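## Task

The stand's post sits in one of its holes, held there by a spring pin that has a pull knob; once the pin is pulled, the post falls unless something supports it. Lift the post by four holes (roughly 10 cm) and push the pin back in so it locks there. Afterwards release the post and move the robots away. The task fails if the post falls, if it is let down quickly (even while held), or if either robot tips over or is left leaning.

## Robot and tools

ROBOTS. Two identical Hello Robot Stretch 4 units, r1 and r2. Each has an omni-wheel base, a lift that slides along a vertical mast, a forward-telescoping arm, a wrist with yaw, pitch and roll, and a two-finger gripper. Each has four cameras: <r>_head_camera, <r>_head_left_camera, <r>_head_right_camera and <r>_wrist_camera. The robots are about 1.6 m tall and the base rim lies within 0.23 m of the base origin. A plausible plan: one robot grips and supports the post while the other pulls the knob, the first raises the post slowly, then the pin is released into the new hole.

FRAMES. Each robot reports in its own base frame: origin on the floor beneath the base centre, x ahead, y to the left, z up. hand_pose is a point between the open fingertips, in that frame; with all wrist joints at 0 its axes line up with the base axes, and its printed value may be slightly off. base_odometry is relative to where the base stood when the scene began, counts wheel turns only (slip is counted as motion), and heading runs -3.142 to 3.142, positive to the left. Neither robot knows where the other is; use images, lidar_m and wrist_depth_mm for that.

execute_actions. Argument actions is a list holding one action or nothing (empty list = just report state and images). The action is an object with a separate entry per robot name, "r1" and/or "r2"; there is no shared list for both. Inside a robot's entry:
- base: exactly one key, a relative move from where the base last reported itself. translate_m: metres straight ahead, -2 to 2, forward positive. strafe_m: metres sideways, -2 to 2, left positive. rotate_rad: radians on the spot, -3.2 to 3.2, counter-clockwise (left) positive.
- joints: absolute targets by name, each a single number. lift_m 0 to 1.2 (metres of lift height); arm_m 0 to 0.55 (metres of extension); wrist_yaw_rad -1.134 to 4.276 (0 ahead, positive left, 3.14 folded back, above 3.4 the arm may obstruct); wrist_pitch_rad -1.117 to 4.259 (0 level, 1.57 pointing down); wrist_roll_rad -1.117 to 4.259 (0 fingers level, positive turns clockwise viewed from behind); gripper_m -0.038 to 0.141 (fingertip gap in metres; below 0 they squeeze each other). Tolerances for done: 0.004 on lift, arm, gripper; 0.02 on yaw and roll; 0.05 on pitch. Out-of-range joint targets are clipped and noted; any other bad value or unknown key rejects the whole call.
- pace: "slow", "default", "fast" or "max" (base up to 0.1/0.3/0.4/0.6 m/s and 1/2/3/4 rad/s; slower when the lift is above 0.2). Use slow when moving the post, especially downward.
- contact_limits: {"arm_m": value 0 to 0.75}, how hard arm extension may push before stopping; default 0.5.
- end_of_arm: "enable_torque" alone, to revive wrist or gripper motors that shut off.
All motions in one action start together; actions end within 15 s. Anything omitted may still be driving toward an earlier target. cameras: list of camera names, or "all"/null for all, [] for none. Images come in the order given on the pictures line.

wait: seconds 0 to 10; commands nothing and returns state and images. zoom_image: camera name and region [x0, y0, x1, y1] in pixels from the top-left, up to 504 by 504, on that camera's latest full image. read_manual: licence texts only. finished_scene: scene number; irreversible, reports success and hands over the next task.

RESULTS. base_status and joint_status: done, off_target (resting away from target, maybe still pushing), contact_stop_at_<key> (hit something; lift, arm or wheels go slack, a slack lift can sink under load), limit_stop_at_<name> (built-in limit; limit_stop_at_tilt means leaning over 6 degrees and no drive until it eases; limit_stop_at_own_body means self-collision, often with the gripper pitched up and rolled), torque_fault (wrist/gripper motor limp until enable_torque). on_its_own lists uncommanded behaviour; its held at value is a target, not a position. lidar_m: 12 distances in metres in 30-degree sectors, first straight ahead then counter-clockwise (4th left, 7th behind, 10th right); "-" means nothing seen or closer than 0.25 m. wrist_depth_mm: 7x7 grid of depths, 100 to 2000 mm, top-left first. base_tilt in degrees, forward and right positive, with a fixed bias up to 1.5. turned_by_wheels vs turned_by_imu differing by over about 0.1 rad suggests a collision or slip. motor_effort in percent, positive toward higher joint values, peak in brackets; an effort outside its rest range means pushing or carrying. A firm grip shows as a gripper_m effort change; readings and done do not prove a hold. Gripping: command a gap smaller than the object; squeezing pulls it toward the wrist.

AVOID. Letting the unpinned post sag or lowering it fast. Robots pressing on each other (driving even millimetres after contact is a hard press; no state line reports contact). Assuming both bases travel equally (up to 3 cm per metre difference). Driving or turning with over 1 kg in the hand and arm_m above 0.2, or strong pushes with the gripper high, which can tip a robot. Pressing the gripper into things with base or arm moves, which trips wrist torque. A stop in one call cancels the remaining calls of that reply. To unfold the wrist at start, send lift_m 0.4 with wrist_yaw_rad 0.

Each tool is called as a command line: name --argument value for each argument, lists and objects as JSON in quotes; but a table of rows of numbers goes row by row, as --pt "numbers of a row", without its own name.

## Session

execute_actions --actions '[]'

Scene clock: 0.00 s.
r1.base_odometry: x=+0.000 y=+0.000 heading=+0.000 (m, m, rad; r1's odometry frame)
r1.turned_by_wheels: +0.000 (rad since the last result)
r1.turned_by_imu: +0.000 (rad since the last result)
r1.base_tilt: forward=-0.3 right=+0.3 (deg)
r1.lidar_m: 1.10 1.06 1.12 1.16 1.13 1.20 1.72 7.19 4.93 3.67 3.59 1.49
r1.base_status: not commanded
r1.joint_positions: lift_m=+0.186 arm_m=+0.002 wrist_yaw_rad=+3.087 wrist_pitch_rad=+0.012 wrist_roll_rad=-0.018 gripper_m=+0.057
r1.joint_status: not commanded
r1.motor_effort: lift_m=+20 arm_m=+0 wrist_yaw_rad=+2 wrist_pitch_rad=-5 wrist_roll_rad=-1 gripper_m=-1 wheel_0=+0 wheel_1=+0 wheel_2=+0 (%)
r1.hand_pose: x=-0.1108 y=+0.1031 z=+0.3607 quat_wxyz=(+0.027, -0.006, -0.009, +1.000) (m; r1's base frame)
r1.wrist_depth_mm: - 138 - - 1618 1229 1025 / - 120 170 - 1708 1281 1025 / - 124 177 - 1661 1255 1042 / 141 142 - - 1661 1255 1008 / 1618 - - - 1618 1229 1060 / 1078 1205 1025 1138 195 1138 1025 / 512 842 831 - 831 798 842
r2.base_odometry: x=+0.000 y=+0.000 heading=+0.000 (m, m, rad; r2's odometry frame)
r2.turned_by_wheels: +0.000 (rad since the last result)
r2.turned_by_imu: +0.000 (rad since the last result)
r2.base_tilt: forward=+0.6 right=-1.2 (deg)
r2.lidar_m: 0.77 0.71 0.73 0.99 1.38 1.43 1.85 4.34 5.18 3.59 3.37 1.14
r2.base_status: not commanded
r2.joint_positions: lift_m=+0.208 arm_m=+0.001 wrist_yaw_rad=+3.064 wrist_pitch_rad=-0.008 wrist_roll_rad=+0.009 gripper_m=+0.057
r2.joint_status: not commanded
r2.motor_effort: lift_m=+18 arm_m=-1 wrist_yaw_rad=-1 wrist_pitch_rad=-7 wrist_roll_rad=-1 gripper_m=-3 wheel_0=+0 wheel_1=+1 wheel_2=+0 (%)
r2.hand_pose: x=-0.1088 y=+0.1097 z=+0.3885 quat_wxyz=(+0.039, +0.004, +0.004, +0.999) (m; r2's base frame)
r2.wrist_depth_mm: - 142 - - 1708 1397 1160 / - 132 - - 1708 1430 1160 / - 131 196 - 1756 1397 1182 / 116 141 281 - 1708 1397 1160 / - - - - 1708 1366 1182 / 1464 1499 201 1537 205 1336 1182 / 976 976 991 156 991 946 1042
pictures: r1_head_camera, r1_head_left_camera, r1_head_right_camera, r1_wrist_camera, r2_head_camera, r2_head_left_camera, r2_head_right_camera, r2_wrist_camera
Images, in order (width x height): r1_head_camera 420x560, r1_head_left_camera 420x672, r1_head_right_camera 420x672, r1_wrist_camera 616x392, r2_head_camera 420x560, r2_head_left_camera 420x672, r2_head_right_camera 420x672, r2_wrist_camera 616x392.

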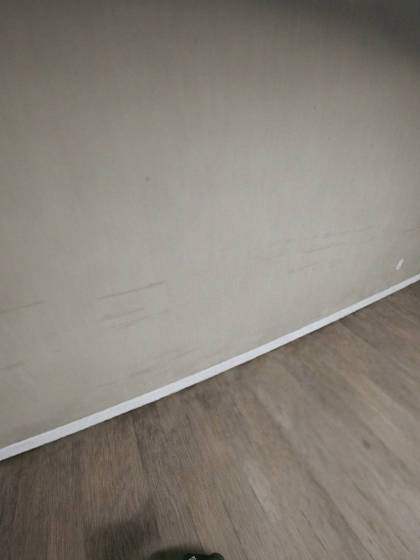

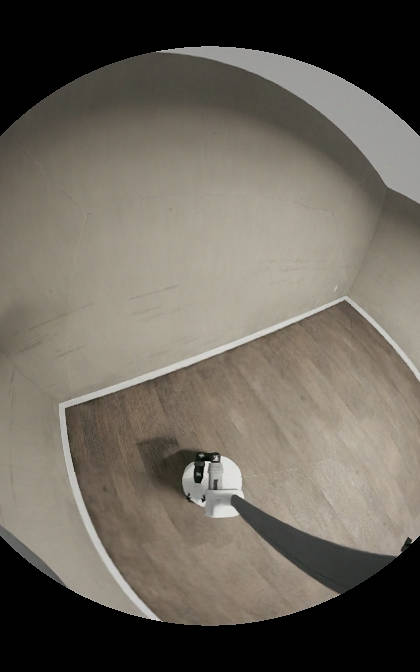

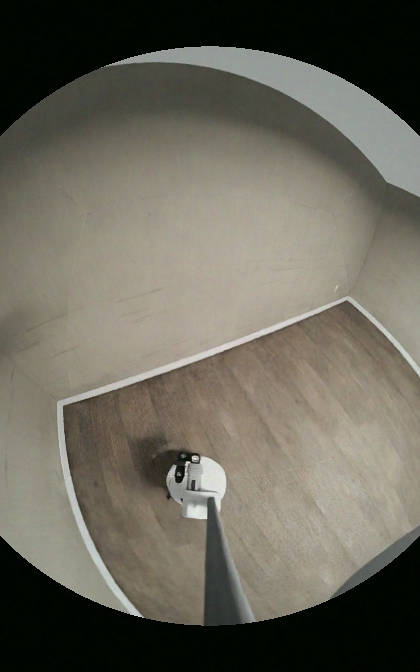

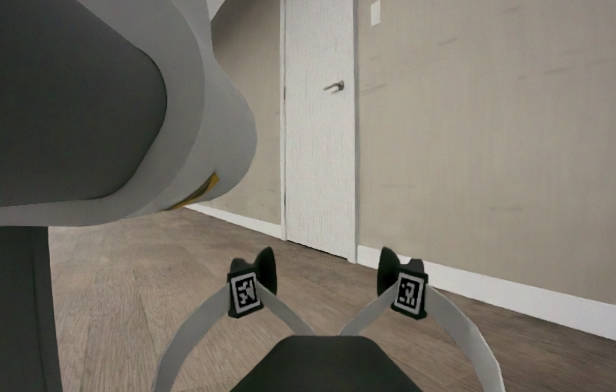

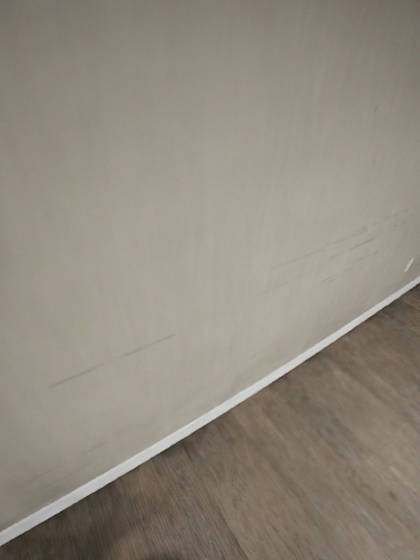

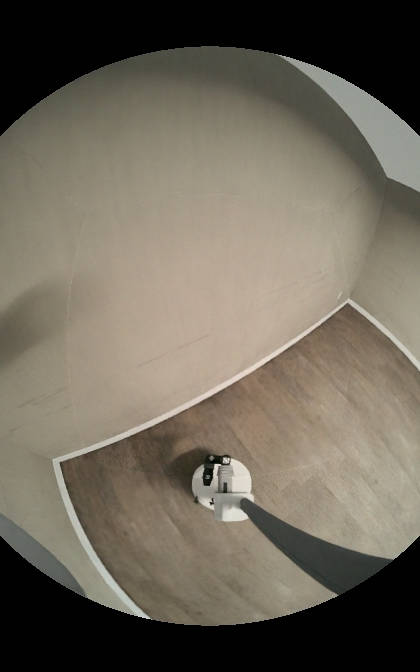

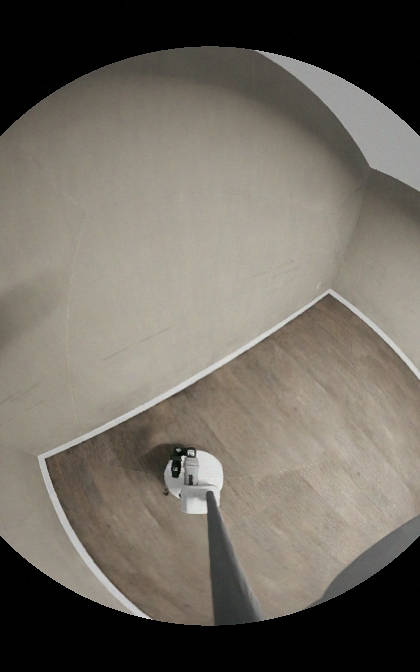

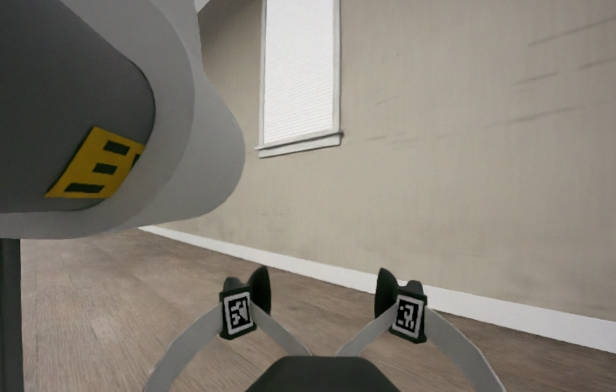

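execute_actions --actions '[{"r1":{"base":{"rotate_rad":-2.3},"pace":"fast"},"r2":{"base":{"rotate_rad":-2.3},"pace":"fast"}}]' --cameras '["r1_head_camera","r2_head_camera"]'

execute_actions --actions '[{"r1":{"base":{"translate_m":1.5},"joints":{"lift_m":0.6,"wrist_yaw_rad":0,"gripper_m":0.13},"pace":"max"},"r2":{"base":{"translate_m":1.5},"joints":{"lift_m":0.6,"wrist_yaw_rad":0,"gripper_m":0.13},"pace":"max"}}]' --cameras '["r1_head_camera","r2_head_camera","r1_wrist_camera","r2_wrist_camera"]'

Scene clock: 7.80 s.
r1.base_odometry: x=+0.000 y=+0.000 heading=-2.300 (m, m, rad; r1's odometry frame)
r1.turned_by_wheels: -2.300 (rad since the last result)
r1.turned_by_imu: -2.353 (rad since the last result)
r1.base_tilt: forward=-0.2 right=+0.2 (deg)
r1.lidar_m: 2.93 3.96 3.59 1.93 1.20 1.06 1.08 1.28 1.12 1.14 1.40 2.72
r1.base_status: done
r1.joint_positions: lift_m=+0.186 arm_m=+0.002 wrist_yaw_rad=+3.087 wrist_pitch_rad=+0.012 wrist_roll_rad=-0.018 gripper_m=+0.057
r1.joint_status: not commanded
r1.motor_effort: lift_m=+20(20) arm_m=+0(0) wrist_yaw_rad=+3(2) wrist_pitch_rad=-7(7) wrist_roll_rad=-1(1) gripper_m=-1(2) wheel_0=-1(7) wheel_1=-1(10) wheel_2=-2(12) (%)
r1.hand_pose: x=-0.1108 y=+0.1031 z=+0.3607 quat_wxyz=(+0.027, -0.006, -0.009, +1.000) (m; r1's base frame)
r1.wrist_depth_mm: - 138 1281 1229 1118 1042 976 / - 120 170 1229 1138 1060 976 / - 125 177 1255 1160 1060 1008 / 141 141 1336 1281 1138 1060 991 / 1308 1499 1397 1255 1138 1078 1025 / 1060 1182 1042 1138 195 1078 991 / 521 842 842 - 831 798 831
r2.base_odometry: x=+0.000 y=+0.000 heading=-2.300 (m, m, rad; r2's odometry frame)
r2.turned_by_wheels: -2.300 (rad since the last result)
r2.turned_by_imu: -2.264 (rad since the last result)
r2.base_tilt: forward=+0.3 right=-1.2 (deg)
r2.lidar_m: 7.05 3.96 3.37 1.52 0.85 0.71 0.71 0.83 1.35 1.38 1.57 2.67
r2.base_status: done
r2.joint_positions: lift_m=+0.208 arm_m=+0.001 wrist_yaw_rad=+3.063 wrist_pitch_rad=-0.008 wrist_roll_rad=+0.009 gripper_m=+0.057
r2.joint_status: not commanded
r2.motor_effort: lift_m=+18(18) arm_m=-1(1) wrist_yaw_rad=+4(1) wrist_pitch_rad=-7(8) wrist_roll_rad=-1(1) gripper_m=-4(6) wheel_0=+1(8) wheel_1=+0(12) wheel_2=-1(11) (%)
r2.hand_pose: x=-0.1087 y=+0.1097 z=+0.3885 quat_wxyz=(+0.039, +0.004, +0.004, +0.999) (m; r2's base frame)
r2.wrist_depth_mm: - 142 866 831 798 759 732 / - 132 854 831 788 759 723 / - 131 197 831 788 750 723 / 116 141 279 820 798 759 732 / 931 891 854 820 788 750 723 / 946 904 201 820 205 759 715 / 931 891 842 156 768 732 715
pictures: r1_head_camera, r2_head_camera
Images, in order (width x height): r1_head_camera 420x560, r2_head_camera 420x560.

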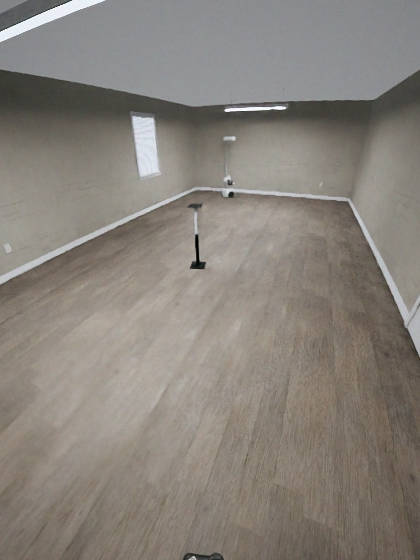

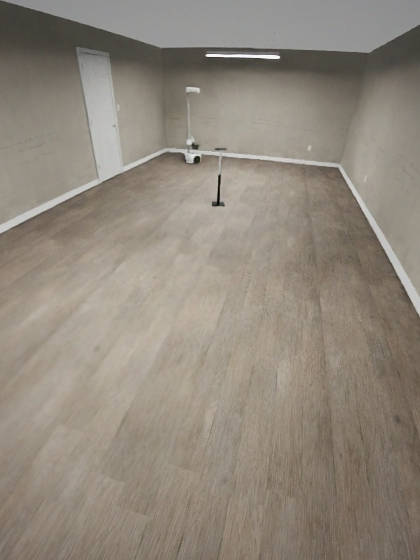

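Scene clock: 11.87 s.
r1.base_odometry: x=-1.000 y=-1.118 heading=-2.300 (m, m, rad; r1's odometry frame)
r1.turned_by_wheels: +0.000 (rad since the last result)
r1.turned_by_imu: -0.005 (rad since the last result)
r1.base_tilt: forward=-0.2 right=+0.2 (deg)
r1.lidar_m: 1.40 3.41 3.08 3.11 2.78 2.48 2.51 1.83 1.61 1.61 1.99 3.84
r1.base_status: done
r1.joint_positions: lift_m=+0.600 arm_m=+0.002 wrist_yaw_rad=+0.000 wrist_pitch_rad=+0.012 wrist_roll_rad=-0.018 gripper_m=+0.130
r1.joint_status: all done
r1.motor_effort: lift_m=+20(24) arm_m=+0(0) wrist_yaw_rad=+1(6) wrist_pitch_rad=-6(6) wrist_roll_rad=-1(1) gripper_m=+3(3) wheel_0=+0(6) wheel_1=+0(8) wheel_2=-1(16) (%)
r1.hand_pose: x=+0.4609 y=-0.0874 z=+0.7746 quat_wxyz=(+1.000, -0.009, +0.006, +0.000) (m; r1's base frame)
r1.wrist_depth_mm: - - - - - - - / - - - - - - - / - - - - - - - / - - - - - - - / - - - - - - - / - - 1255 - - 1983 - / 1661 1618 1661 - 1661 1618 1756
r2.base_odometry: x=-0.999 y=-1.119 heading=-2.299 (m, m, rad; r2's odometry frame)
r2.turned_by_wheels: +0.000 (rad since the last result)
r2.turned_by_imu: -0.002 (rad since the last result)
r2.base_tilt: forward=+0.6 right=-1.2 (deg)
r2.lidar_m: 2.81 3.55 3.02 3.01 2.58 2.17 2.16 2.04 1.74 1.69 1.96 3.36
r2.base_status: done
r2.joint_positions: lift_m=+0.600 arm_m=+0.001 wrist_yaw_rad=+0.000 wrist_pitch_rad=-0.008 wrist_roll_rad=+0.009 gripper_m=+0.130
r2.joint_status: all done
r2.motor_effort: lift_m=+19(23) arm_m=-1(1) wrist_yaw_rad=+0(6) wrist_pitch_rad=-6(8) wrist_roll_rad=-1(0) gripper_m=+0(3) wheel_0=+2(9) wheel_1=+2(9) wheel_2=+1(14) (%)
r2.hand_pose: x=+0.4605 y=-0.0874 z=+0.7804 quat_wxyz=(+1.000, +0.004, -0.004, +0.000) (m; r2's base frame)
r2.wrist_depth_mm: - - - - - - - / - - - - - - - / - - - - - - - / - - - - - - - / - - - - - - - / - - 214 - - 208 - / 1808 1756 - 145 1808 1808 1863
pictures: r1_head_camera, r1_wrist_camera, r2_head_camera, r2_wrist_camera
Images, in order (width x height): r1_head_camera 420x560, r1_wrist_camera 616x392, r2_head_camera 420x560, r2_wrist_camera 616x392.

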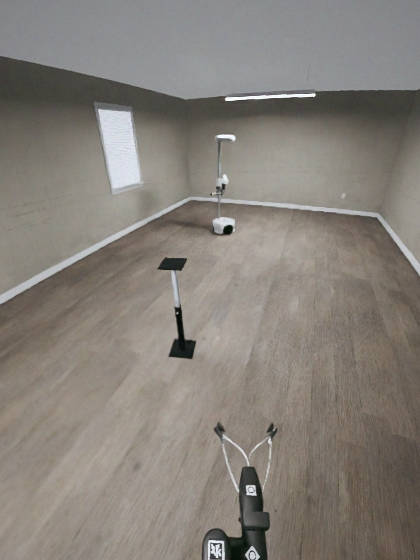

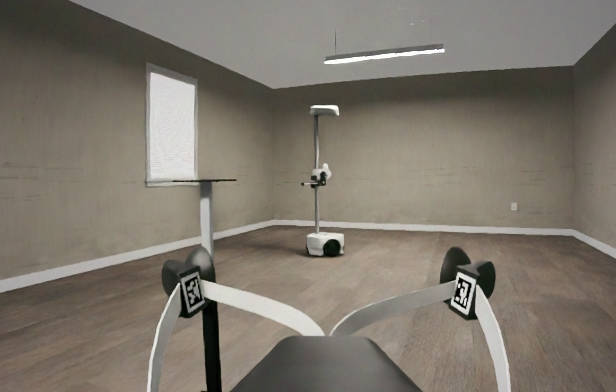

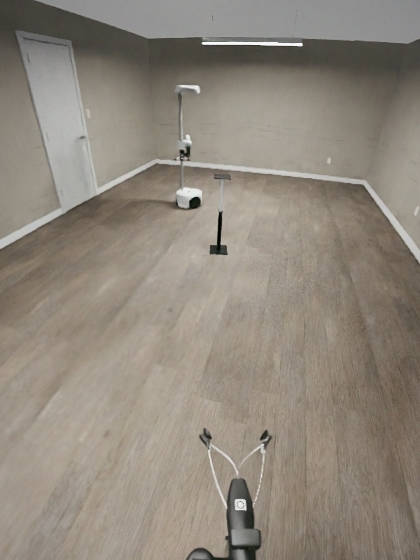

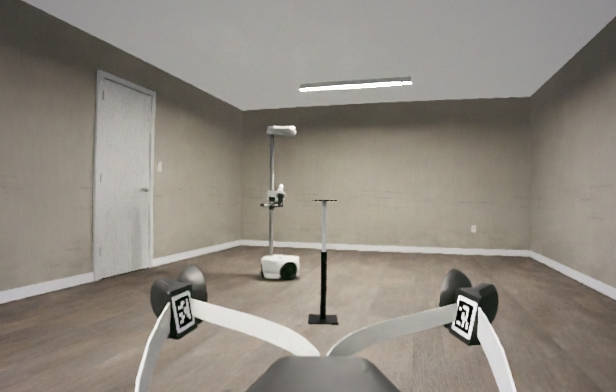

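Knob seems to be on r1's side.

execute_actions --actions '[{"r1":{"base":{"strafe_m":0.4},"joints":{"lift_m":0.25,"arm_m":0.3}},"r2":{"base":{"translate_m":1.95},"joints":{"lift_m":0.47},"pace":"max"}}]' --cameras '["r1_head_camera","r2_head_camera","r1_wrist_camera","r2_wrist_camera"]'

zoom_image --camera "r1_head_camera" --region '[160,230,320,390]'

Scene clock: 25.67 s.
r1.base_odometry: x=-0.702 y=-1.385 heading=-2.301 (m, m, rad; r1's odometry frame)
r1.turned_by_wheels: +0.000 (rad since the last result)
r1.turned_by_imu: -0.001 (rad since the last result)
r1.base_tilt: forward=-0.1 right=+0.3 (deg)
r1.lidar_m: 1.38 3.02 2.70 2.72 2.63 2.36 2.37 2.24 2.00 2.00 2.46 4.74
r1.base_status: done
r1.joint_positions: lift_m=+0.250 arm_m=+0.298 wrist_yaw_rad=+0.000 wrist_pitch_rad=+0.012 wrist_roll_rad=-0.018 gripper_m=+0.130
r1.joint_status: all done
r1.motor_effort: lift_m=+18(18) arm_m=+9(10) wrist_yaw_rad=+2(2) wrist_pitch_rad=-6(7) wrist_roll_rad=-1(1) gripper_m=-3(1) wheel_0=+0(8) wheel_1=-2(7) wheel_2=-1(0) (%)
r1.hand_pose: x=+0.7579 y=-0.0874 z=+0.4248 quat_wxyz=(+1.000, -0.009, +0.006, +0.000) (m; r1's base frame)
r1.wrist_depth_mm: - - - - - - - / - - - - - - - / - - - - - - - / - - - - - - - / - - - 1921 1863 - - / 1336 1366 1160 917 1160 1118 1281 / 976 946 991 - 931 931 931
r2.base_odometry: x=-2.297 y=-2.574 heading=-2.299 (m, m, rad; r2's odometry frame)
r2.turned_by_wheels: +0.000 (rad since the last result)
r2.turned_by_imu: -0.004 (rad since the last result)
r2.base_tilt: forward=+0.4 right=-1.0 (deg)
r2.lidar_m: 0.85 3.00 2.56 2.56 2.92 4.08 4.08 2.59 2.20 2.20 2.50 4.21
r2.base_status: done
r2.joint_positions: lift_m=+0.470 arm_m=+0.001 wrist_yaw_rad=+0.000 wrist_pitch_rad=-0.008 wrist_roll_rad=+0.009 gripper_m=+0.130
r2.joint_status: all done
r2.motor_effort: lift_m=+16(17) arm_m=-1(1) wrist_yaw_rad=+1(2) wrist_pitch_rad=-7(7) wrist_roll_rad=-1(1) gripper_m=-1(0) wheel_0=+2(9) wheel_1=+2(9) wheel_2=+1(15) (%)
r2.hand_pose: x=+0.4605 y=-0.0874 z=+0.6506 quat_wxyz=(+1.000, +0.004, -0.004, +0.000) (m; r2's base frame)
r2.wrist_depth_mm: - - - - - - - / - - - - - - - / - - - - - - - / - - - - - - - / - - - - - - - / - - 213 1921 - 209 - / 1576 1499 1576 145 1537 1576 1576
pictures: r1_head_camera, r1_wrist_camera, r2_head_camera, r2_wrist_camera
Images, in order (width x height): r1_head_camera 420x560, r1_wrist_camera 616x392, r2_head_camera 420x560, r2_wrist_camera 616x392.

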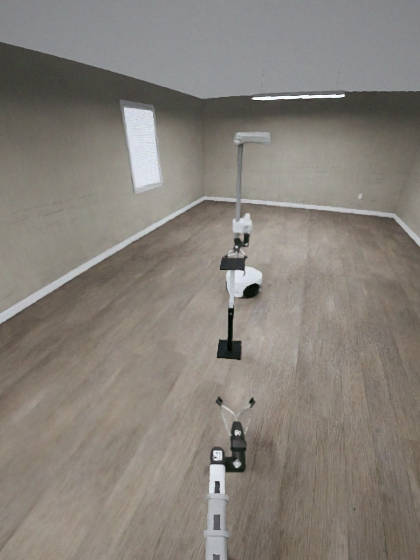

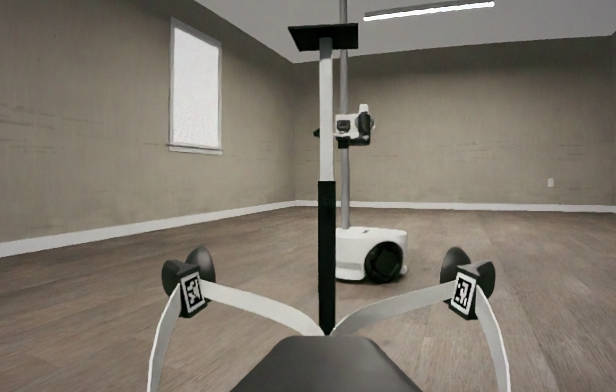

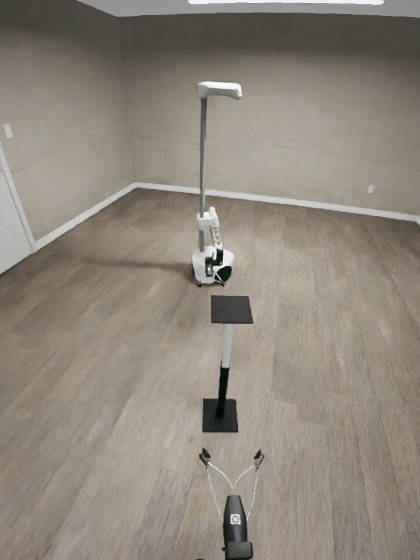

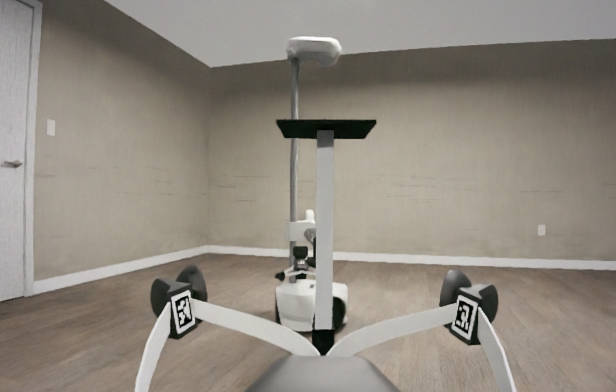

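Region (160, 230, 320, 390) of r1_head_camera's 420x560 image, scaled by 3.150, with more detail than that image has.

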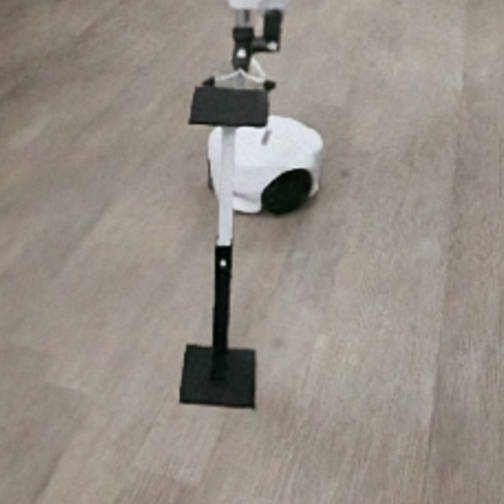

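execute_actions --actions '[{"r1":{"base":{"translate_m":0.5},"pace":"fast"},"r2":{"base":{"translate_m":0.36},"pace":"fast"}}]' --cameras '["r1_head_camera","r1_wrist_camera","r2_wrist_camera"]'

zoom_image --camera "r1_head_camera" --region '[160,290,320,450]'

Scene clock: 34.50 s.
r1.base_odometry: x=-1.035 y=-1.758 heading=-2.301 (m, m, rad; r1's odometry frame)
r1.turned_by_wheels: +0.000 (rad since the last result)
r1.turned_by_imu: -0.002 (rad since the last result)
r1.base_tilt: forward=-0.2 right=+0.3 (deg)
r1.lidar_m: 0.84 2.82 2.53 2.56 3.13 2.83 2.85 2.44 2.14 2.16 2.66 1.43
r1.base_status: done
r1.joint_positions: lift_m=+0.250 arm_m=+0.299 wrist_yaw_rad=+0.000 wrist_pitch_rad=+0.012 wrist_roll_rad=-0.018 gripper_m=+0.130
r1.joint_status: not commanded
r1.motor_effort: lift_m=+18(18) arm_m=+9(9) wrist_yaw_rad=+2(1) wrist_pitch_rad=-8(8) wrist_roll_rad=-1(1) gripper_m=-1(3) wheel_0=-1(6) wheel_1=+0(5) wheel_2=+1(10) (%)
r1.hand_pose: x=+0.7579 y=-0.0874 z=+0.4248 quat_wxyz=(+1.000, -0.009, +0.006, +0.000) (m; r1's base frame)
r1.wrist_depth_mm: - - - - - - - / - - - 640 831 - - / - - - - - - - / - - - 1042 - - - / - - - 1042 - - - / 1308 1336 1160 413 798 854 1308 / 991 946 1025 - 788 904 946
r2.base_odometry: x=-2.537 y=-2.843 heading=-2.299 (m, m, rad; r2's odometry frame)
r2.turned_by_wheels: +0.000 (rad since the last result)
r2.turned_by_imu: +0.000 (rad since the last result)
r2.base_tilt: forward=+0.6 right=-1.1 (deg)
r2.lidar_m: 0.47 2.91 2.48 2.47 2.82 4.41 - 2.68 2.28 2.27 2.60 0.51
r2.base_status: done
r2.joint_positions: lift_m=+0.470 arm_m=+0.001 wrist_yaw_rad=+0.000 wrist_pitch_rad=-0.008 wrist_roll_rad=+0.009 gripper_m=+0.130
r2.joint_status: not commanded
r2.motor_effort: lift_m=+17(17) arm_m=-1(1) wrist_yaw_rad=-1(0) wrist_pitch_rad=-6(7) wrist_roll_rad=-1(1) gripper_m=+1(1) wheel_0=+1(8) wheel_1=+1(9) wheel_2=+3(13) (%)
r2.hand_pose: x=+0.4605 y=-0.0874 z=+0.6506 quat_wxyz=(+1.000, +0.004, -0.004, +0.000) (m; r2's base frame)
r2.wrist_depth_mm: - - - 286 273 - - / - - - 334 - - - / - - - 1308 - - - / - - - - - - - / - - - 1281 - - - / - - 214 750 - 209 - / 1537 1464 1618 145 1576 1576 1537
pictures: r1_head_camera, r1_wrist_camera, r2_wrist_camera
Images, in order (width x height): r1_head_camera 420x560, r1_wrist_camera 616x392, r2_wrist_camera 616x392.

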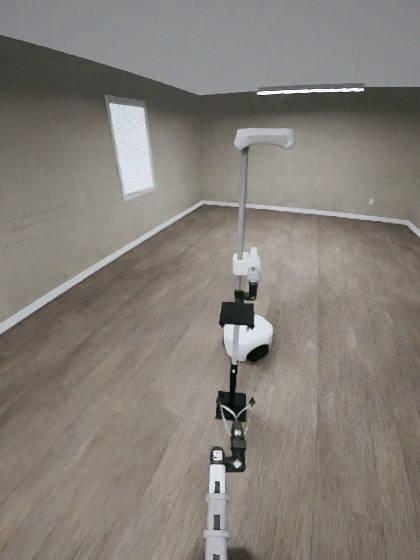

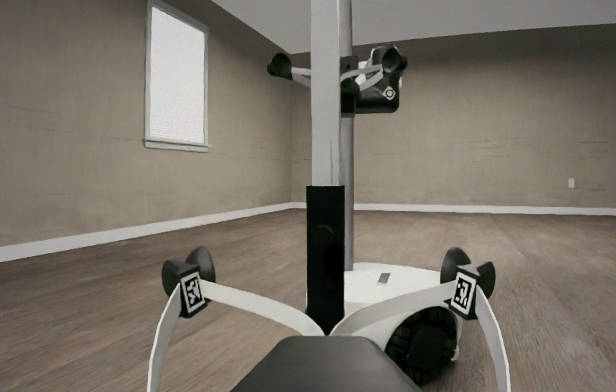

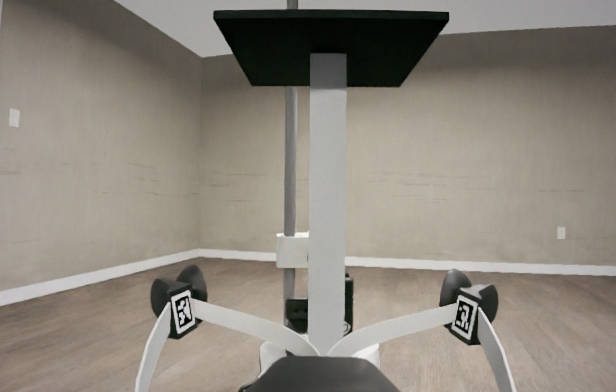

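Region (160, 290, 320, 450) of r1_head_camera's 420x560 image, scaled by 3.150, with more detail than that image has.

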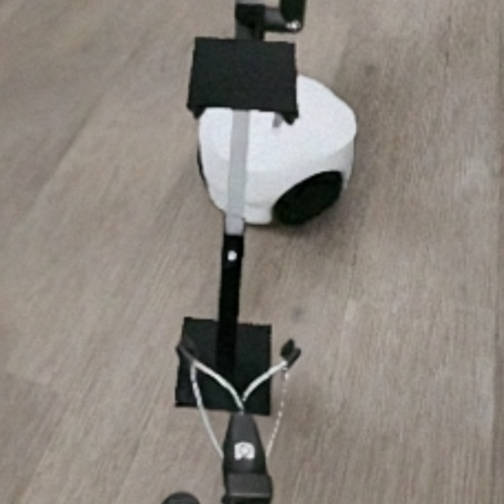

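execute_actions --actions '[{"r1":{"joints":{"arm_m":0.4,"gripper_m":0.06}},"r2":{"joints":{"arm_m":0.118,"gripper_m":0.06}}}]' --cameras '["r1_head_camera","r1_wrist_camera","r2_wrist_camera"]'

zoom_image --camera "r1_head_camera" --region '[200,340,270,410]'

Scene clock: 42.50 s.
r1.base_odometry: x=-1.035 y=-1.758 heading=-2.301 (m, m, rad; r1's odometry frame)
r1.turned_by_wheels: +0.000 (rad since the last result)
r1.turned_by_imu: +0.000 (rad since the last result)
r1.base_tilt: forward=-0.1 right=+0.4 (deg)
r1.lidar_m: 0.86 2.84 2.54 2.56 3.11 2.84 2.86 2.44 2.14 2.17 2.68 1.42
r1.base_status: not commanded
r1.joint_positions: lift_m=+0.250 arm_m=+0.398 wrist_yaw_rad=+0.000 wrist_pitch_rad=+0.012 wrist_roll_rad=-0.018 gripper_m=+0.060
r1.joint_status: all done
r1.motor_effort: lift_m=+18(18) arm_m=+9(10) wrist_yaw_rad=+2(2) wrist_pitch_rad=-7(7) wrist_roll_rad=-1(1) gripper_m=-3(8) wheel_0=-2(2) wheel_1=+0(0) wheel_2=+1(1) (%)
r1.hand_pose: x=+0.8579 y=-0.0874 z=+0.4248 quat_wxyz=(+1.000, -0.009, +0.006, +0.000) (m; r1's base frame)
r1.wrist_depth_mm: - - - 377 554 - - / - - - 469 931 - - / - - - 946 - - - / - - - 312 - - - / - - - 306 - - - / 1308 1366 1182 307 198 1118 1281 / 976 931 946 - 683 732 960
r2.base_odometry: x=-2.537 y=-2.843 heading=-2.299 (m, m, rad; r2's odometry frame)
r2.turned_by_wheels: +0.000 (rad since the last result)
r2.turned_by_imu: +0.001 (rad since the last result)
r2.base_tilt: forward=+0.4 right=-1.1 (deg)
r2.lidar_m: 0.47 2.90 2.48 2.45 2.83 4.43 - 2.68 2.28 2.28 2.60 0.50
r2.base_status: not commanded
r2.joint_positions: lift_m=+0.470 arm_m=+0.117 wrist_yaw_rad=+0.000 wrist_pitch_rad=-0.008 wrist_roll_rad=+0.009 gripper_m=+0.060
r2.joint_status: all done
r2.motor_effort: lift_m=+17(17) arm_m=+5(4) wrist_yaw_rad=+3(2) wrist_pitch_rad=-7(7) wrist_roll_rad=+0(0) gripper_m=-2(1) wheel_0=+1(1) wheel_1=+1(1) wheel_2=+3(3) (%)
r2.hand_pose: x=+0.5764 y=-0.0874 z=+0.6506 quat_wxyz=(+1.000, +0.004, -0.004, +0.000) (m; r2's base frame)
r2.wrist_depth_mm: - - - 200 266 - - / - - - 200 - - - / - - - 200 - - - / - - - 200 - - - / - - - 199 - - - / - - 200 200 206 - - / 1499 1499 1537 155 1499 1464 1576
pictures: r1_head_camera, r1_wrist_camera, r2_wrist_camera
Images, in order (width x height): r1_head_camera 420x560, r1_wrist_camera 616x392, r2_wrist_camera 616x392.

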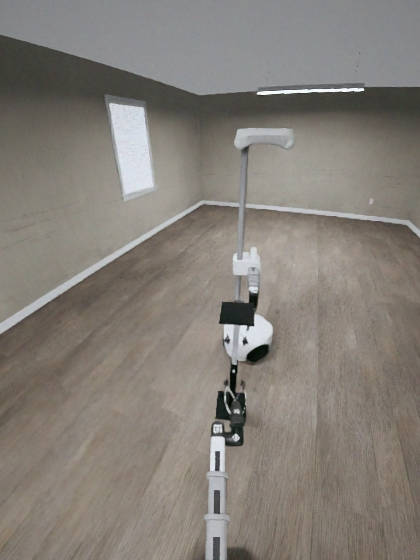

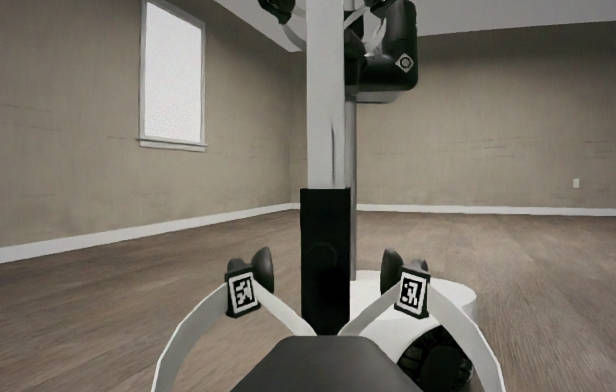

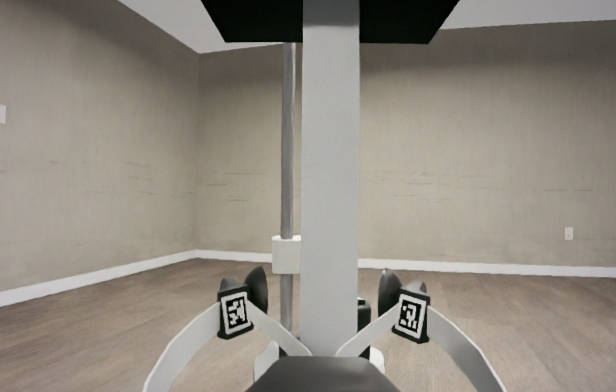

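Region (200, 340, 270, 410) of r1_head_camera's 420x560 image, scaled by 7.200, with more detail than that image has.

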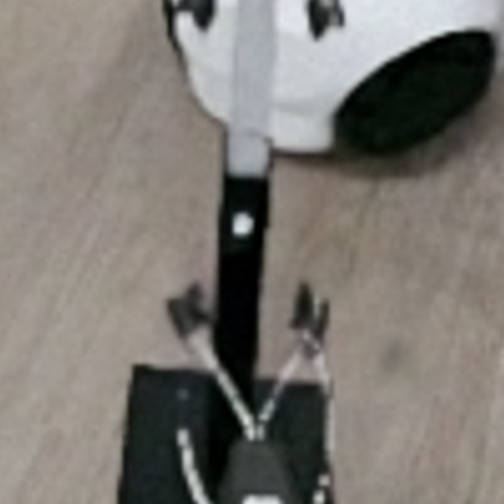

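execute_actions --actions '[{"r1":{"joints":{"arm_m":0.447,"gripper_m":0.03}},"r2":{"joints":{"arm_m":0.102,"gripper_m":0.035}}}]' --cameras '[]'

execute_actions --actions '[{"r1":{"joints":{"gripper_m":0.0}},"r2":{"joints":{"gripper_m":-0.03}}}]' --cameras '["r1_head_camera","r1_wrist_camera","r2_wrist_camera"]'

zoom_image --camera "r1_head_camera" --region '[190,320,280,410]'

Scene clock: 53.53 s.
r1.base_odometry: x=-1.035 y=-1.758 heading=-2.301 (m, m, rad; r1's odometry frame)
r1.turned_by_wheels: +0.000 (rad since the last result)
r1.turned_by_imu: +0.000 (rad since the last result)
r1.base_tilt: forward=-0.2 right=+0.3 (deg)
r1.lidar_m: 0.85 2.83 2.52 2.55 3.12 2.83 2.84 2.45 2.15 2.18 2.64 1.41
r1.base_status: not commanded
r1.joint_positions: lift_m=+0.250 arm_m=+0.445 wrist_yaw_rad=+0.000 wrist_pitch_rad=+0.012 wrist_roll_rad=-0.018 gripper_m=+0.030
r1.joint_status: all done
r1.motor_effort: lift_m=+18(18) arm_m=+9(9) wrist_yaw_rad=+2(2) wrist_pitch_rad=-6(5) wrist_roll_rad=-1(2) gripper_m=-5(4) wheel_0=-2(1) wheel_1=+0(0) wheel_2=+1(1) (%)
r1.hand_pose: x=+0.9048 y=-0.0874 z=+0.4248 quat_wxyz=(+1.000, -0.009, +0.006, +0.000) (m; r1's base frame)
r1.wrist_depth_mm: - - - 263 521 - - / - - - 264 946 - - / - - - 263 - - - / - - - 263 - - - / - - - 257 - - - / 1366 1366 1160 258 190 1118 1281 / 960 946 946 - 654 676 946
r2.base_odometry: x=-2.537 y=-2.843 heading=-2.299 (m, m, rad; r2's odometry frame)
r2.turned_by_wheels: +0.000 (rad since the last result)
r2.turned_by_imu: +0.000 (rad since the last result)
r2.base_tilt: forward=+0.5 right=-1.2 (deg)
r2.lidar_m: 0.48 2.90 2.48 2.47 2.81 4.41 - 2.68 2.27 2.28 2.59 0.50
r2.base_status: not commanded
r2.joint_positions: lift_m=+0.470 arm_m=+0.103 wrist_yaw_rad=+0.000 wrist_pitch_rad=-0.008 wrist_roll_rad=+0.009 gripper_m=+0.035
r2.joint_status: all done
r2.motor_effort: lift_m=+17(17) arm_m=-5(6) wrist_yaw_rad=+2(0) wrist_pitch_rad=-7(8) wrist_roll_rad=-1(0) gripper_m=-4(5) wheel_0=+1(1) wheel_1=+1(1) wheel_2=+3(3) (%)
r2.hand_pose: x=+0.5623 y=-0.0874 z=+0.6506 quat_wxyz=(+1.000, +0.004, -0.004, +0.000) (m; r2's base frame)
r2.wrist_depth_mm: - - - 214 276 - - / - - - 214 - - - / - - - 213 - - - / - - - 213 - - - / - - - 214 - - - / - - 214 213 194 - - / 1499 1537 1464 149 1308 1464 1537
pictures: none
No camera images: the call's "cameras" was empty. Leave "cameras" out to get every camera's image.

Scene clock: 54.90 s.
r1.base_odometry: x=-1.035 y=-1.758 heading=-2.300 (m, m, rad; r1's odometry frame)
r1.turned_by_wheels: +0.000 (rad since the last result)
r1.turned_by_imu: +0.000 (rad since the last result)
r1.base_tilt: forward=-0.2 right=+0.3 (deg)
r1.lidar_m: 0.87 2.83 2.53 2.55 3.11 2.84 2.85 2.43 2.12 2.18 2.64 1.41
r1.base_status: not commanded
r1.joint_positions: lift_m=+0.250 arm_m=+0.446 wrist_yaw_rad=+0.005 wrist_pitch_rad=+0.012 wrist_roll_rad=-0.018 gripper_m=+0.000
r1.joint_status: all done
r1.motor_effort: lift_m=+18(18) arm_m=+7(9) wrist_yaw_rad=-12(12) wrist_pitch_rad=-8(7) wrist_roll_rad=-1(1) gripper_m=-19(16) wheel_0=+1(2) wheel_1=+1(1) wheel_2=+4(3) (%)
r1.hand_pose: x=+0.9056 y=-0.0860 z=+0.4248 quat_wxyz=(+1.000, -0.009, +0.006, +0.002) (m; r1's base frame)
r1.wrist_depth_mm: - - - 415 517 - - / - - - - 891 - - / - - - - - - - / - - - 265 - - - / - - - 255 - - - / 1336 1366 185 222 189 1098 1308 / 960 917 946 - 634 661 946
r2.base_odometry: x=-2.537 y=-2.843 heading=-2.299 (m, m, rad; r2's odometry frame)
r2.turned_by_wheels: +0.000 (rad since the last result)
r2.turned_by_imu: +0.000 (rad since the last result)
r2.base_tilt: forward=+0.5 right=-1.2 (deg)
r2.lidar_m: 0.48 2.90 2.48 2.48 2.82 4.44 - 2.70 2.29 2.28 2.59 0.50
r2.base_status: not commanded
r2.joint_positions: lift_m=+0.470 arm_m=+0.103 wrist_yaw_rad=+0.006 wrist_pitch_rad=-0.007 wrist_roll_rad=+0.009 gripper_m=-0.029
r2.joint_status: all done
r2.on_its_own: wrist_yaw_rad is at rest, and its effort (-17) is outside its rest range (-13 to +13)
r2.motor_effort: lift_m=+17(17) arm_m=-5(5) wrist_yaw_rad=-17(17) wrist_pitch_rad=-10(11) wrist_roll_rad=-1(0) gripper_m=-41(44) wheel_0=-3(3) wheel_1=-1(1) wheel_2=+6(6) (%)
r2.hand_pose: x=+0.5628 y=-0.0857 z=+0.6502 quat_wxyz=(+1.000, +0.004, -0.003, +0.003) (m; r2's base frame)
r2.wrist_depth_mm: - - - 212 276 - - / - - - 211 - - - / - - - 212 - - - / - - - 211 - - - / - - - 211 - - - / - - 182 210 195 - - / 1537 1397 1464 210 831 150 1618
pictures: r1_head_camera, r1_wrist_camera, r2_wrist_camera
Images, in order (width x height): r1_head_camera 420x560, r1_wrist_camera 616x392, r2_wrist_camera 616x392.

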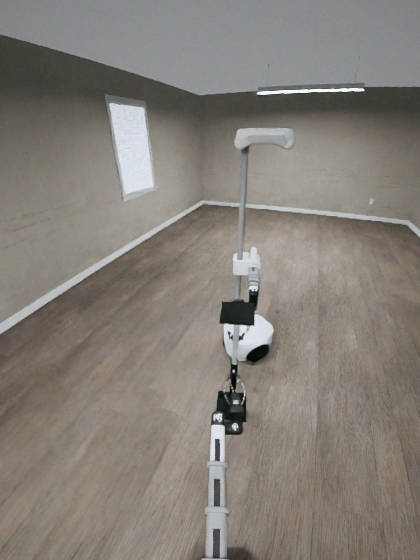

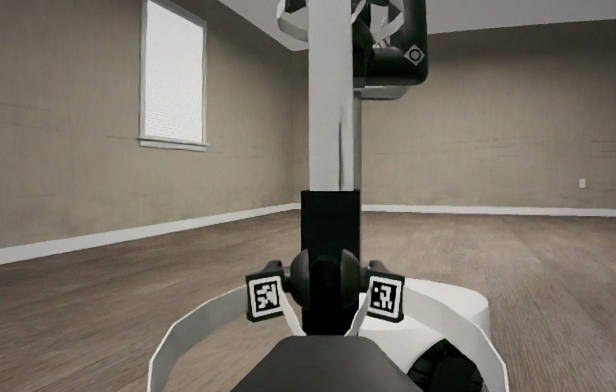

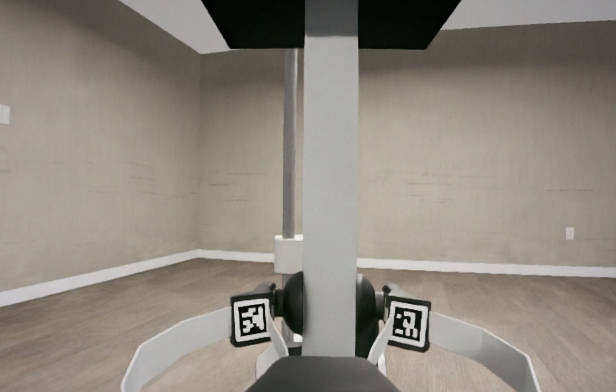

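Region (190, 320, 280, 410) of r1_head_camera's 420x560 image, scaled by 5.600, with more detail than that image has.

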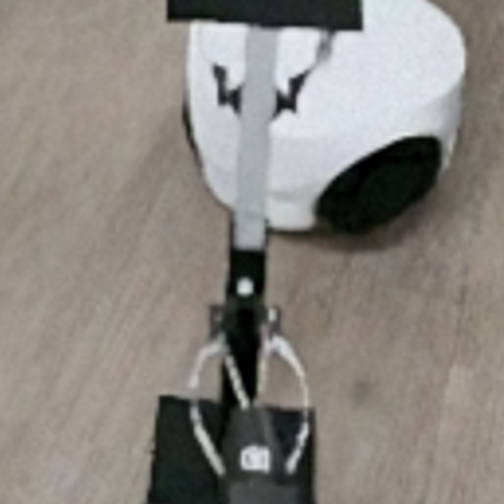

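Preload the post upward and relieve the draw, then pull.

execute_actions --actions '[{"r2":{"joints":{"lift_m":0.48,"arm_m":0.112},"pace":"slow"}}]' --cameras '[]'

execute_actions --actions '[{"r1":{"joints":{"arm_m":0.435,"gripper_m":-0.02},"pace":"slow"}}]' --cameras '[]'

execute_actions --actions '[{"r2":{"joints":{"lift_m":0.492},"pace":"slow"}}]' --cameras '["r1_wrist_camera","r2_wrist_camera"]'

Scene clock: 61.33 s.
r1.base_odometry: x=-1.035 y=-1.758 heading=-2.300 (m, m, rad; r1's odometry frame)
r1.turned_by_wheels: +0.000 (rad since the last result)
r1.turned_by_imu: +0.000 (rad since the last result)
r1.base_tilt: forward=-0.2 right=+0.3 (deg)
r1.lidar_m: 0.87 2.84 2.53 2.56 3.11 2.83 2.85 2.44 2.14 2.17 2.67 1.40
r1.base_status: not commanded
r1.joint_positions: lift_m=+0.250 arm_m=+0.446 wrist_yaw_rad=+0.005 wrist_pitch_rad=+0.012 wrist_roll_rad=-0.018 gripper_m=+0.000
r1.joint_status: not commanded
r1.motor_effort: lift_m=+18(18) arm_m=+7(6) wrist_yaw_rad=-12(12) wrist_pitch_rad=-8(7) wrist_roll_rad=-1(1) gripper_m=-18(16) wheel_0=+1(1) wheel_1=+2(1) wheel_2=+4(4) (%)
r1.hand_pose: x=+0.9056 y=-0.0860 z=+0.4248 quat_wxyz=(+1.000, -0.009, +0.006, +0.002) (m; r1's base frame)
r1.wrist_depth_mm: - - - 399 508 - - / - - - - 866 - - / - - - - - - - / - - - 265 - - - / - - - 255 - - - / 1366 1366 183 221 190 1078 1281 / 976 931 946 - 647 668 946
r2.base_odometry: x=-2.537 y=-2.843 heading=-2.299 (m, m, rad; r2's odometry frame)
r2.turned_by_wheels: -0.001 (rad since the last result)
r2.turned_by_imu: +0.000 (rad since the last result)
r2.base_tilt: forward=+0.4 right=-1.1 (deg)
r2.lidar_m: 0.49 2.91 2.47 2.46 2.82 4.44 - 2.69 2.28 2.27 2.60 0.51
r2.base_status: not commanded
r2.joint_positions: lift_m=+0.479 arm_m=+0.110 wrist_yaw_rad=-0.007 wrist_pitch_rad=+0.001 wrist_roll_rad=+0.009 gripper_m=-0.029
r2.joint_status: all done
r2.on_its_own: wrist_yaw_rad is at rest, and its effort (+21) is outside its rest range (-13 to +13); wrist_pitch_rad is at rest, and its effort (-33) is outside its rest range (-23 to +23)
r2.motor_effort: lift_m=+25(26) arm_m=+12(10) wrist_yaw_rad=+21(21) wrist_pitch_rad=-33(35) wrist_roll_rad=-1(1) gripper_m=-27(41) wheel_0=-3(4) wheel_1=+0(0) wheel_2=-2(7) (%)
r2.hand_pose: x=+0.5687 y=-0.0895 z=+0.6573 quat_wxyz=(+1.000, +0.004, +0.001, -0.004) (m; r2's base frame)
r2.wrist_depth_mm: - - - 207 276 - - / - - - 208 - - - / - - - 208 - - - / - - - 208 - - - / - - - 208 - - - / - - 180 208 191 - - / 1499 1366 1397 208 991 153 1499
pictures: none
No camera images: the call's "cameras" was empty. Leave "cameras" out to get every camera's image.

Scene clock: 62.33 s.
r1.base_odometry: x=-1.035 y=-1.758 heading=-2.300 (m, m, rad; r1's odometry frame)
r1.turned_by_wheels: +0.000 (rad since the last result)
r1.turned_by_imu: +0.000 (rad since the last result)
r1.base_tilt: forward=-0.2 right=+0.3 (deg)
r1.lidar_m: 0.86 2.82 2.53 2.54 3.11 2.84 2.86 2.44 2.14 2.16 2.66 1.43
r1.base_status: not commanded
r1.joint_positions: lift_m=+0.250 arm_m=+0.437 wrist_yaw_rad=+0.006 wrist_pitch_rad=+0.013 wrist_roll_rad=-0.018 gripper_m=-0.019
r1.joint_status: all done
r1.on_its_own: wrist_yaw_rad is at rest, and its effort (-15) is outside its rest range (-13 to +13)
r1.motor_effort: lift_m=+18(18) arm_m=-13(13) wrist_yaw_rad=-15(15) wrist_pitch_rad=-7(7) wrist_roll_rad=-1(1) gripper_m=-30(25) wheel_0=+1(1) wheel_1=+1(1) wheel_2=+5(5) (%)
r1.hand_pose: x=+0.8971 y=-0.0858 z=+0.4248 quat_wxyz=(+1.000, -0.009, +0.006, +0.003) (m; r1's base frame)
r1.wrist_depth_mm: - - - 424 521 - - / - - - - 904 - - / - - - - - - - / - - - 273 - - - / - - - 263 - - - / 1336 1336 181 227 182 1098 1308 / 976 946 960 - 647 676 946
r2.base_odometry: x=-2.537 y=-2.843 heading=-2.299 (m, m, rad; r2's odometry frame)
r2.turned_by_wheels: +0.000 (rad since the last result)
r2.turned_by_imu: +0.000 (rad since the last result)
r2.base_tilt: forward=+0.4 right=-1.2 (deg)
r2.lidar_m: 0.48 2.91 2.48 2.47 2.83 4.43 - 2.66 2.28 2.27 2.59 0.51
r2.base_status: not commanded
r2.joint_positions: lift_m=+0.479 arm_m=+0.110 wrist_yaw_rad=-0.007 wrist_pitch_rad=+0.001 wrist_roll_rad=+0.009 gripper_m=-0.029
r2.joint_status: not commanded
r2.on_its_own: wrist_yaw_rad is at rest, and its effort (+20) is outside its rest range (-13 to +13); wrist_pitch_rad is at rest, and its effort (-33) is outside its rest range (-23 to +23)
r2.motor_effort: lift_m=+25(25) arm_m=+12(12) wrist_yaw_rad=+20(19) wrist_pitch_rad=-33(34) wrist_roll_rad=-1(1) gripper_m=-26(26) wheel_0=-2(3) wheel_1=+0(0) wheel_2=-2(2) (%)
r2.hand_pose: x=+0.5687 y=-0.0895 z=+0.6573 quat_wxyz=(+1.000, +0.004, +0.001, -0.004) (m; r2's base frame)
r2.wrist_depth_mm: - - - 208 274 - - / - - - 208 - - - / - - - 208 - - - / - - - 208 - - - / - - - 208 - - - / - - 180 208 191 - - / 1464 1366 1430 208 991 153 1499
pictures: none
No camera images: the call's "cameras" was empty. Leave "cameras" out to get every camera's image.

Scene clock: 63.10 s.
r1.base_odometry: x=-1.035 y=-1.758 heading=-2.300 (m, m, rad; r1's odometry frame)
r1.turned_by_wheels: +0.000 (rad since the last result)
r1.turned_by_imu: +0.000 (rad since the last result)
r1.base_tilt: forward=-0.1 right=+0.2 (deg)
r1.lidar_m: 0.86 2.81 2.54 2.56 3.11 2.81 2.86 2.43 2.15 2.18 2.65 1.40
r1.base_status: not commanded
r1.joint_positions: lift_m=+0.250 arm_m=+0.437 wrist_yaw_rad=+0.006 wrist_pitch_rad=+0.013 wrist_roll_rad=-0.018 gripper_m=-0.019
r1.joint_status: not commanded
r1.on_its_own: wrist_yaw_rad is at rest, and its effort (-15) is outside its rest range (-13 to +13)
r1.motor_effort: lift_m=+18(18) arm_m=-12(12) wrist_yaw_rad=-15(14) wrist_pitch_rad=-8(7) wrist_roll_rad=-1(1) gripper_m=-31(28) wheel_0=+1(1) wheel_1=+1(1) wheel_2=+5(5) (%)
r1.hand_pose: x=+0.8971 y=-0.0858 z=+0.4248 quat_wxyz=(+1.000, -0.009, +0.006, +0.003) (m; r1's base frame)
r1.wrist_depth_mm: - - - 424 521 - - / - - - - - - - / - - - - - - - / - - - 272 - - - / - - - 264 - - - / 1366 1336 181 227 182 1118 1281 / 976 917 976 - 647 661 931
r2.base_odometry: x=-2.537 y=-2.843 heading=-2.299 (m, m, rad; r2's odometry frame)
r2.turned_by_wheels: +0.000 (rad since the last result)
r2.turned_by_imu: +0.000 (rad since the last result)
r2.base_tilt: forward=+0.5 right=-1.2 (deg)
r2.lidar_m: 0.47 2.90 2.48 2.47 2.82 4.41 - 2.66 2.29 2.28 2.61 0.49
r2.base_status: not commanded
r2.joint_positions: lift_m=+0.491 arm_m=+0.110 wrist_yaw_rad=-0.007 wrist_pitch_rad=+0.003 wrist_roll_rad=+0.009 gripper_m=-0.029
r2.joint_status: all done
r2.on_its_own: wrist_yaw_rad is at rest, and its effort (+20) is outside its rest range (-13 to +13); wrist_pitch_rad is at rest, and its effort (-36) is outside its rest range (-23 to +23)
r2.motor_effort: lift_m=+25(26) arm_m=+11(12) wrist_yaw_rad=+20(20) wrist_pitch_rad=-36(39) wrist_roll_rad=+0(1) gripper_m=-26(26) wheel_0=-3(3) wheel_1=+0(0) wheel_2=-2(2) (%)
r2.hand_pose: x=+0.5688 y=-0.0895 z=+0.6689 quat_wxyz=(+1.000, +0.004, +0.001, -0.004) (m; r2's base frame)
r2.wrist_depth_mm: - - - 207 274 - - / - - - 208 - - - / - - - 208 - - - / - - - 208 - - - / - - - 209 - - - / - - 181 208 191 - - / 1499 1366 1430 208 991 153 1499
pictures: r1_wrist_camera, r2_wrist_camera
Images, in order (width x height): r1_wrist_camera 616x392, r2_wrist_camera 616x392.

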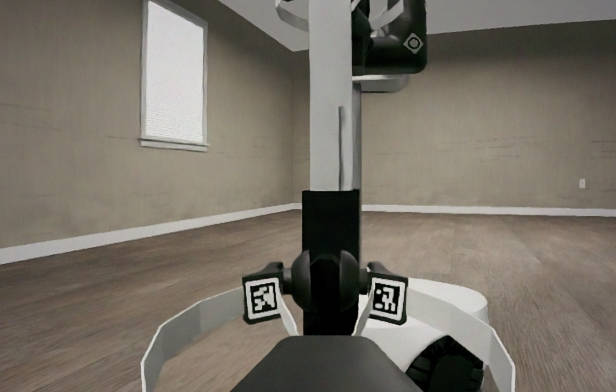

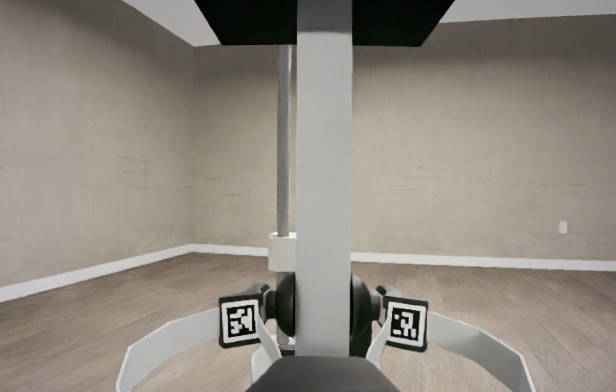

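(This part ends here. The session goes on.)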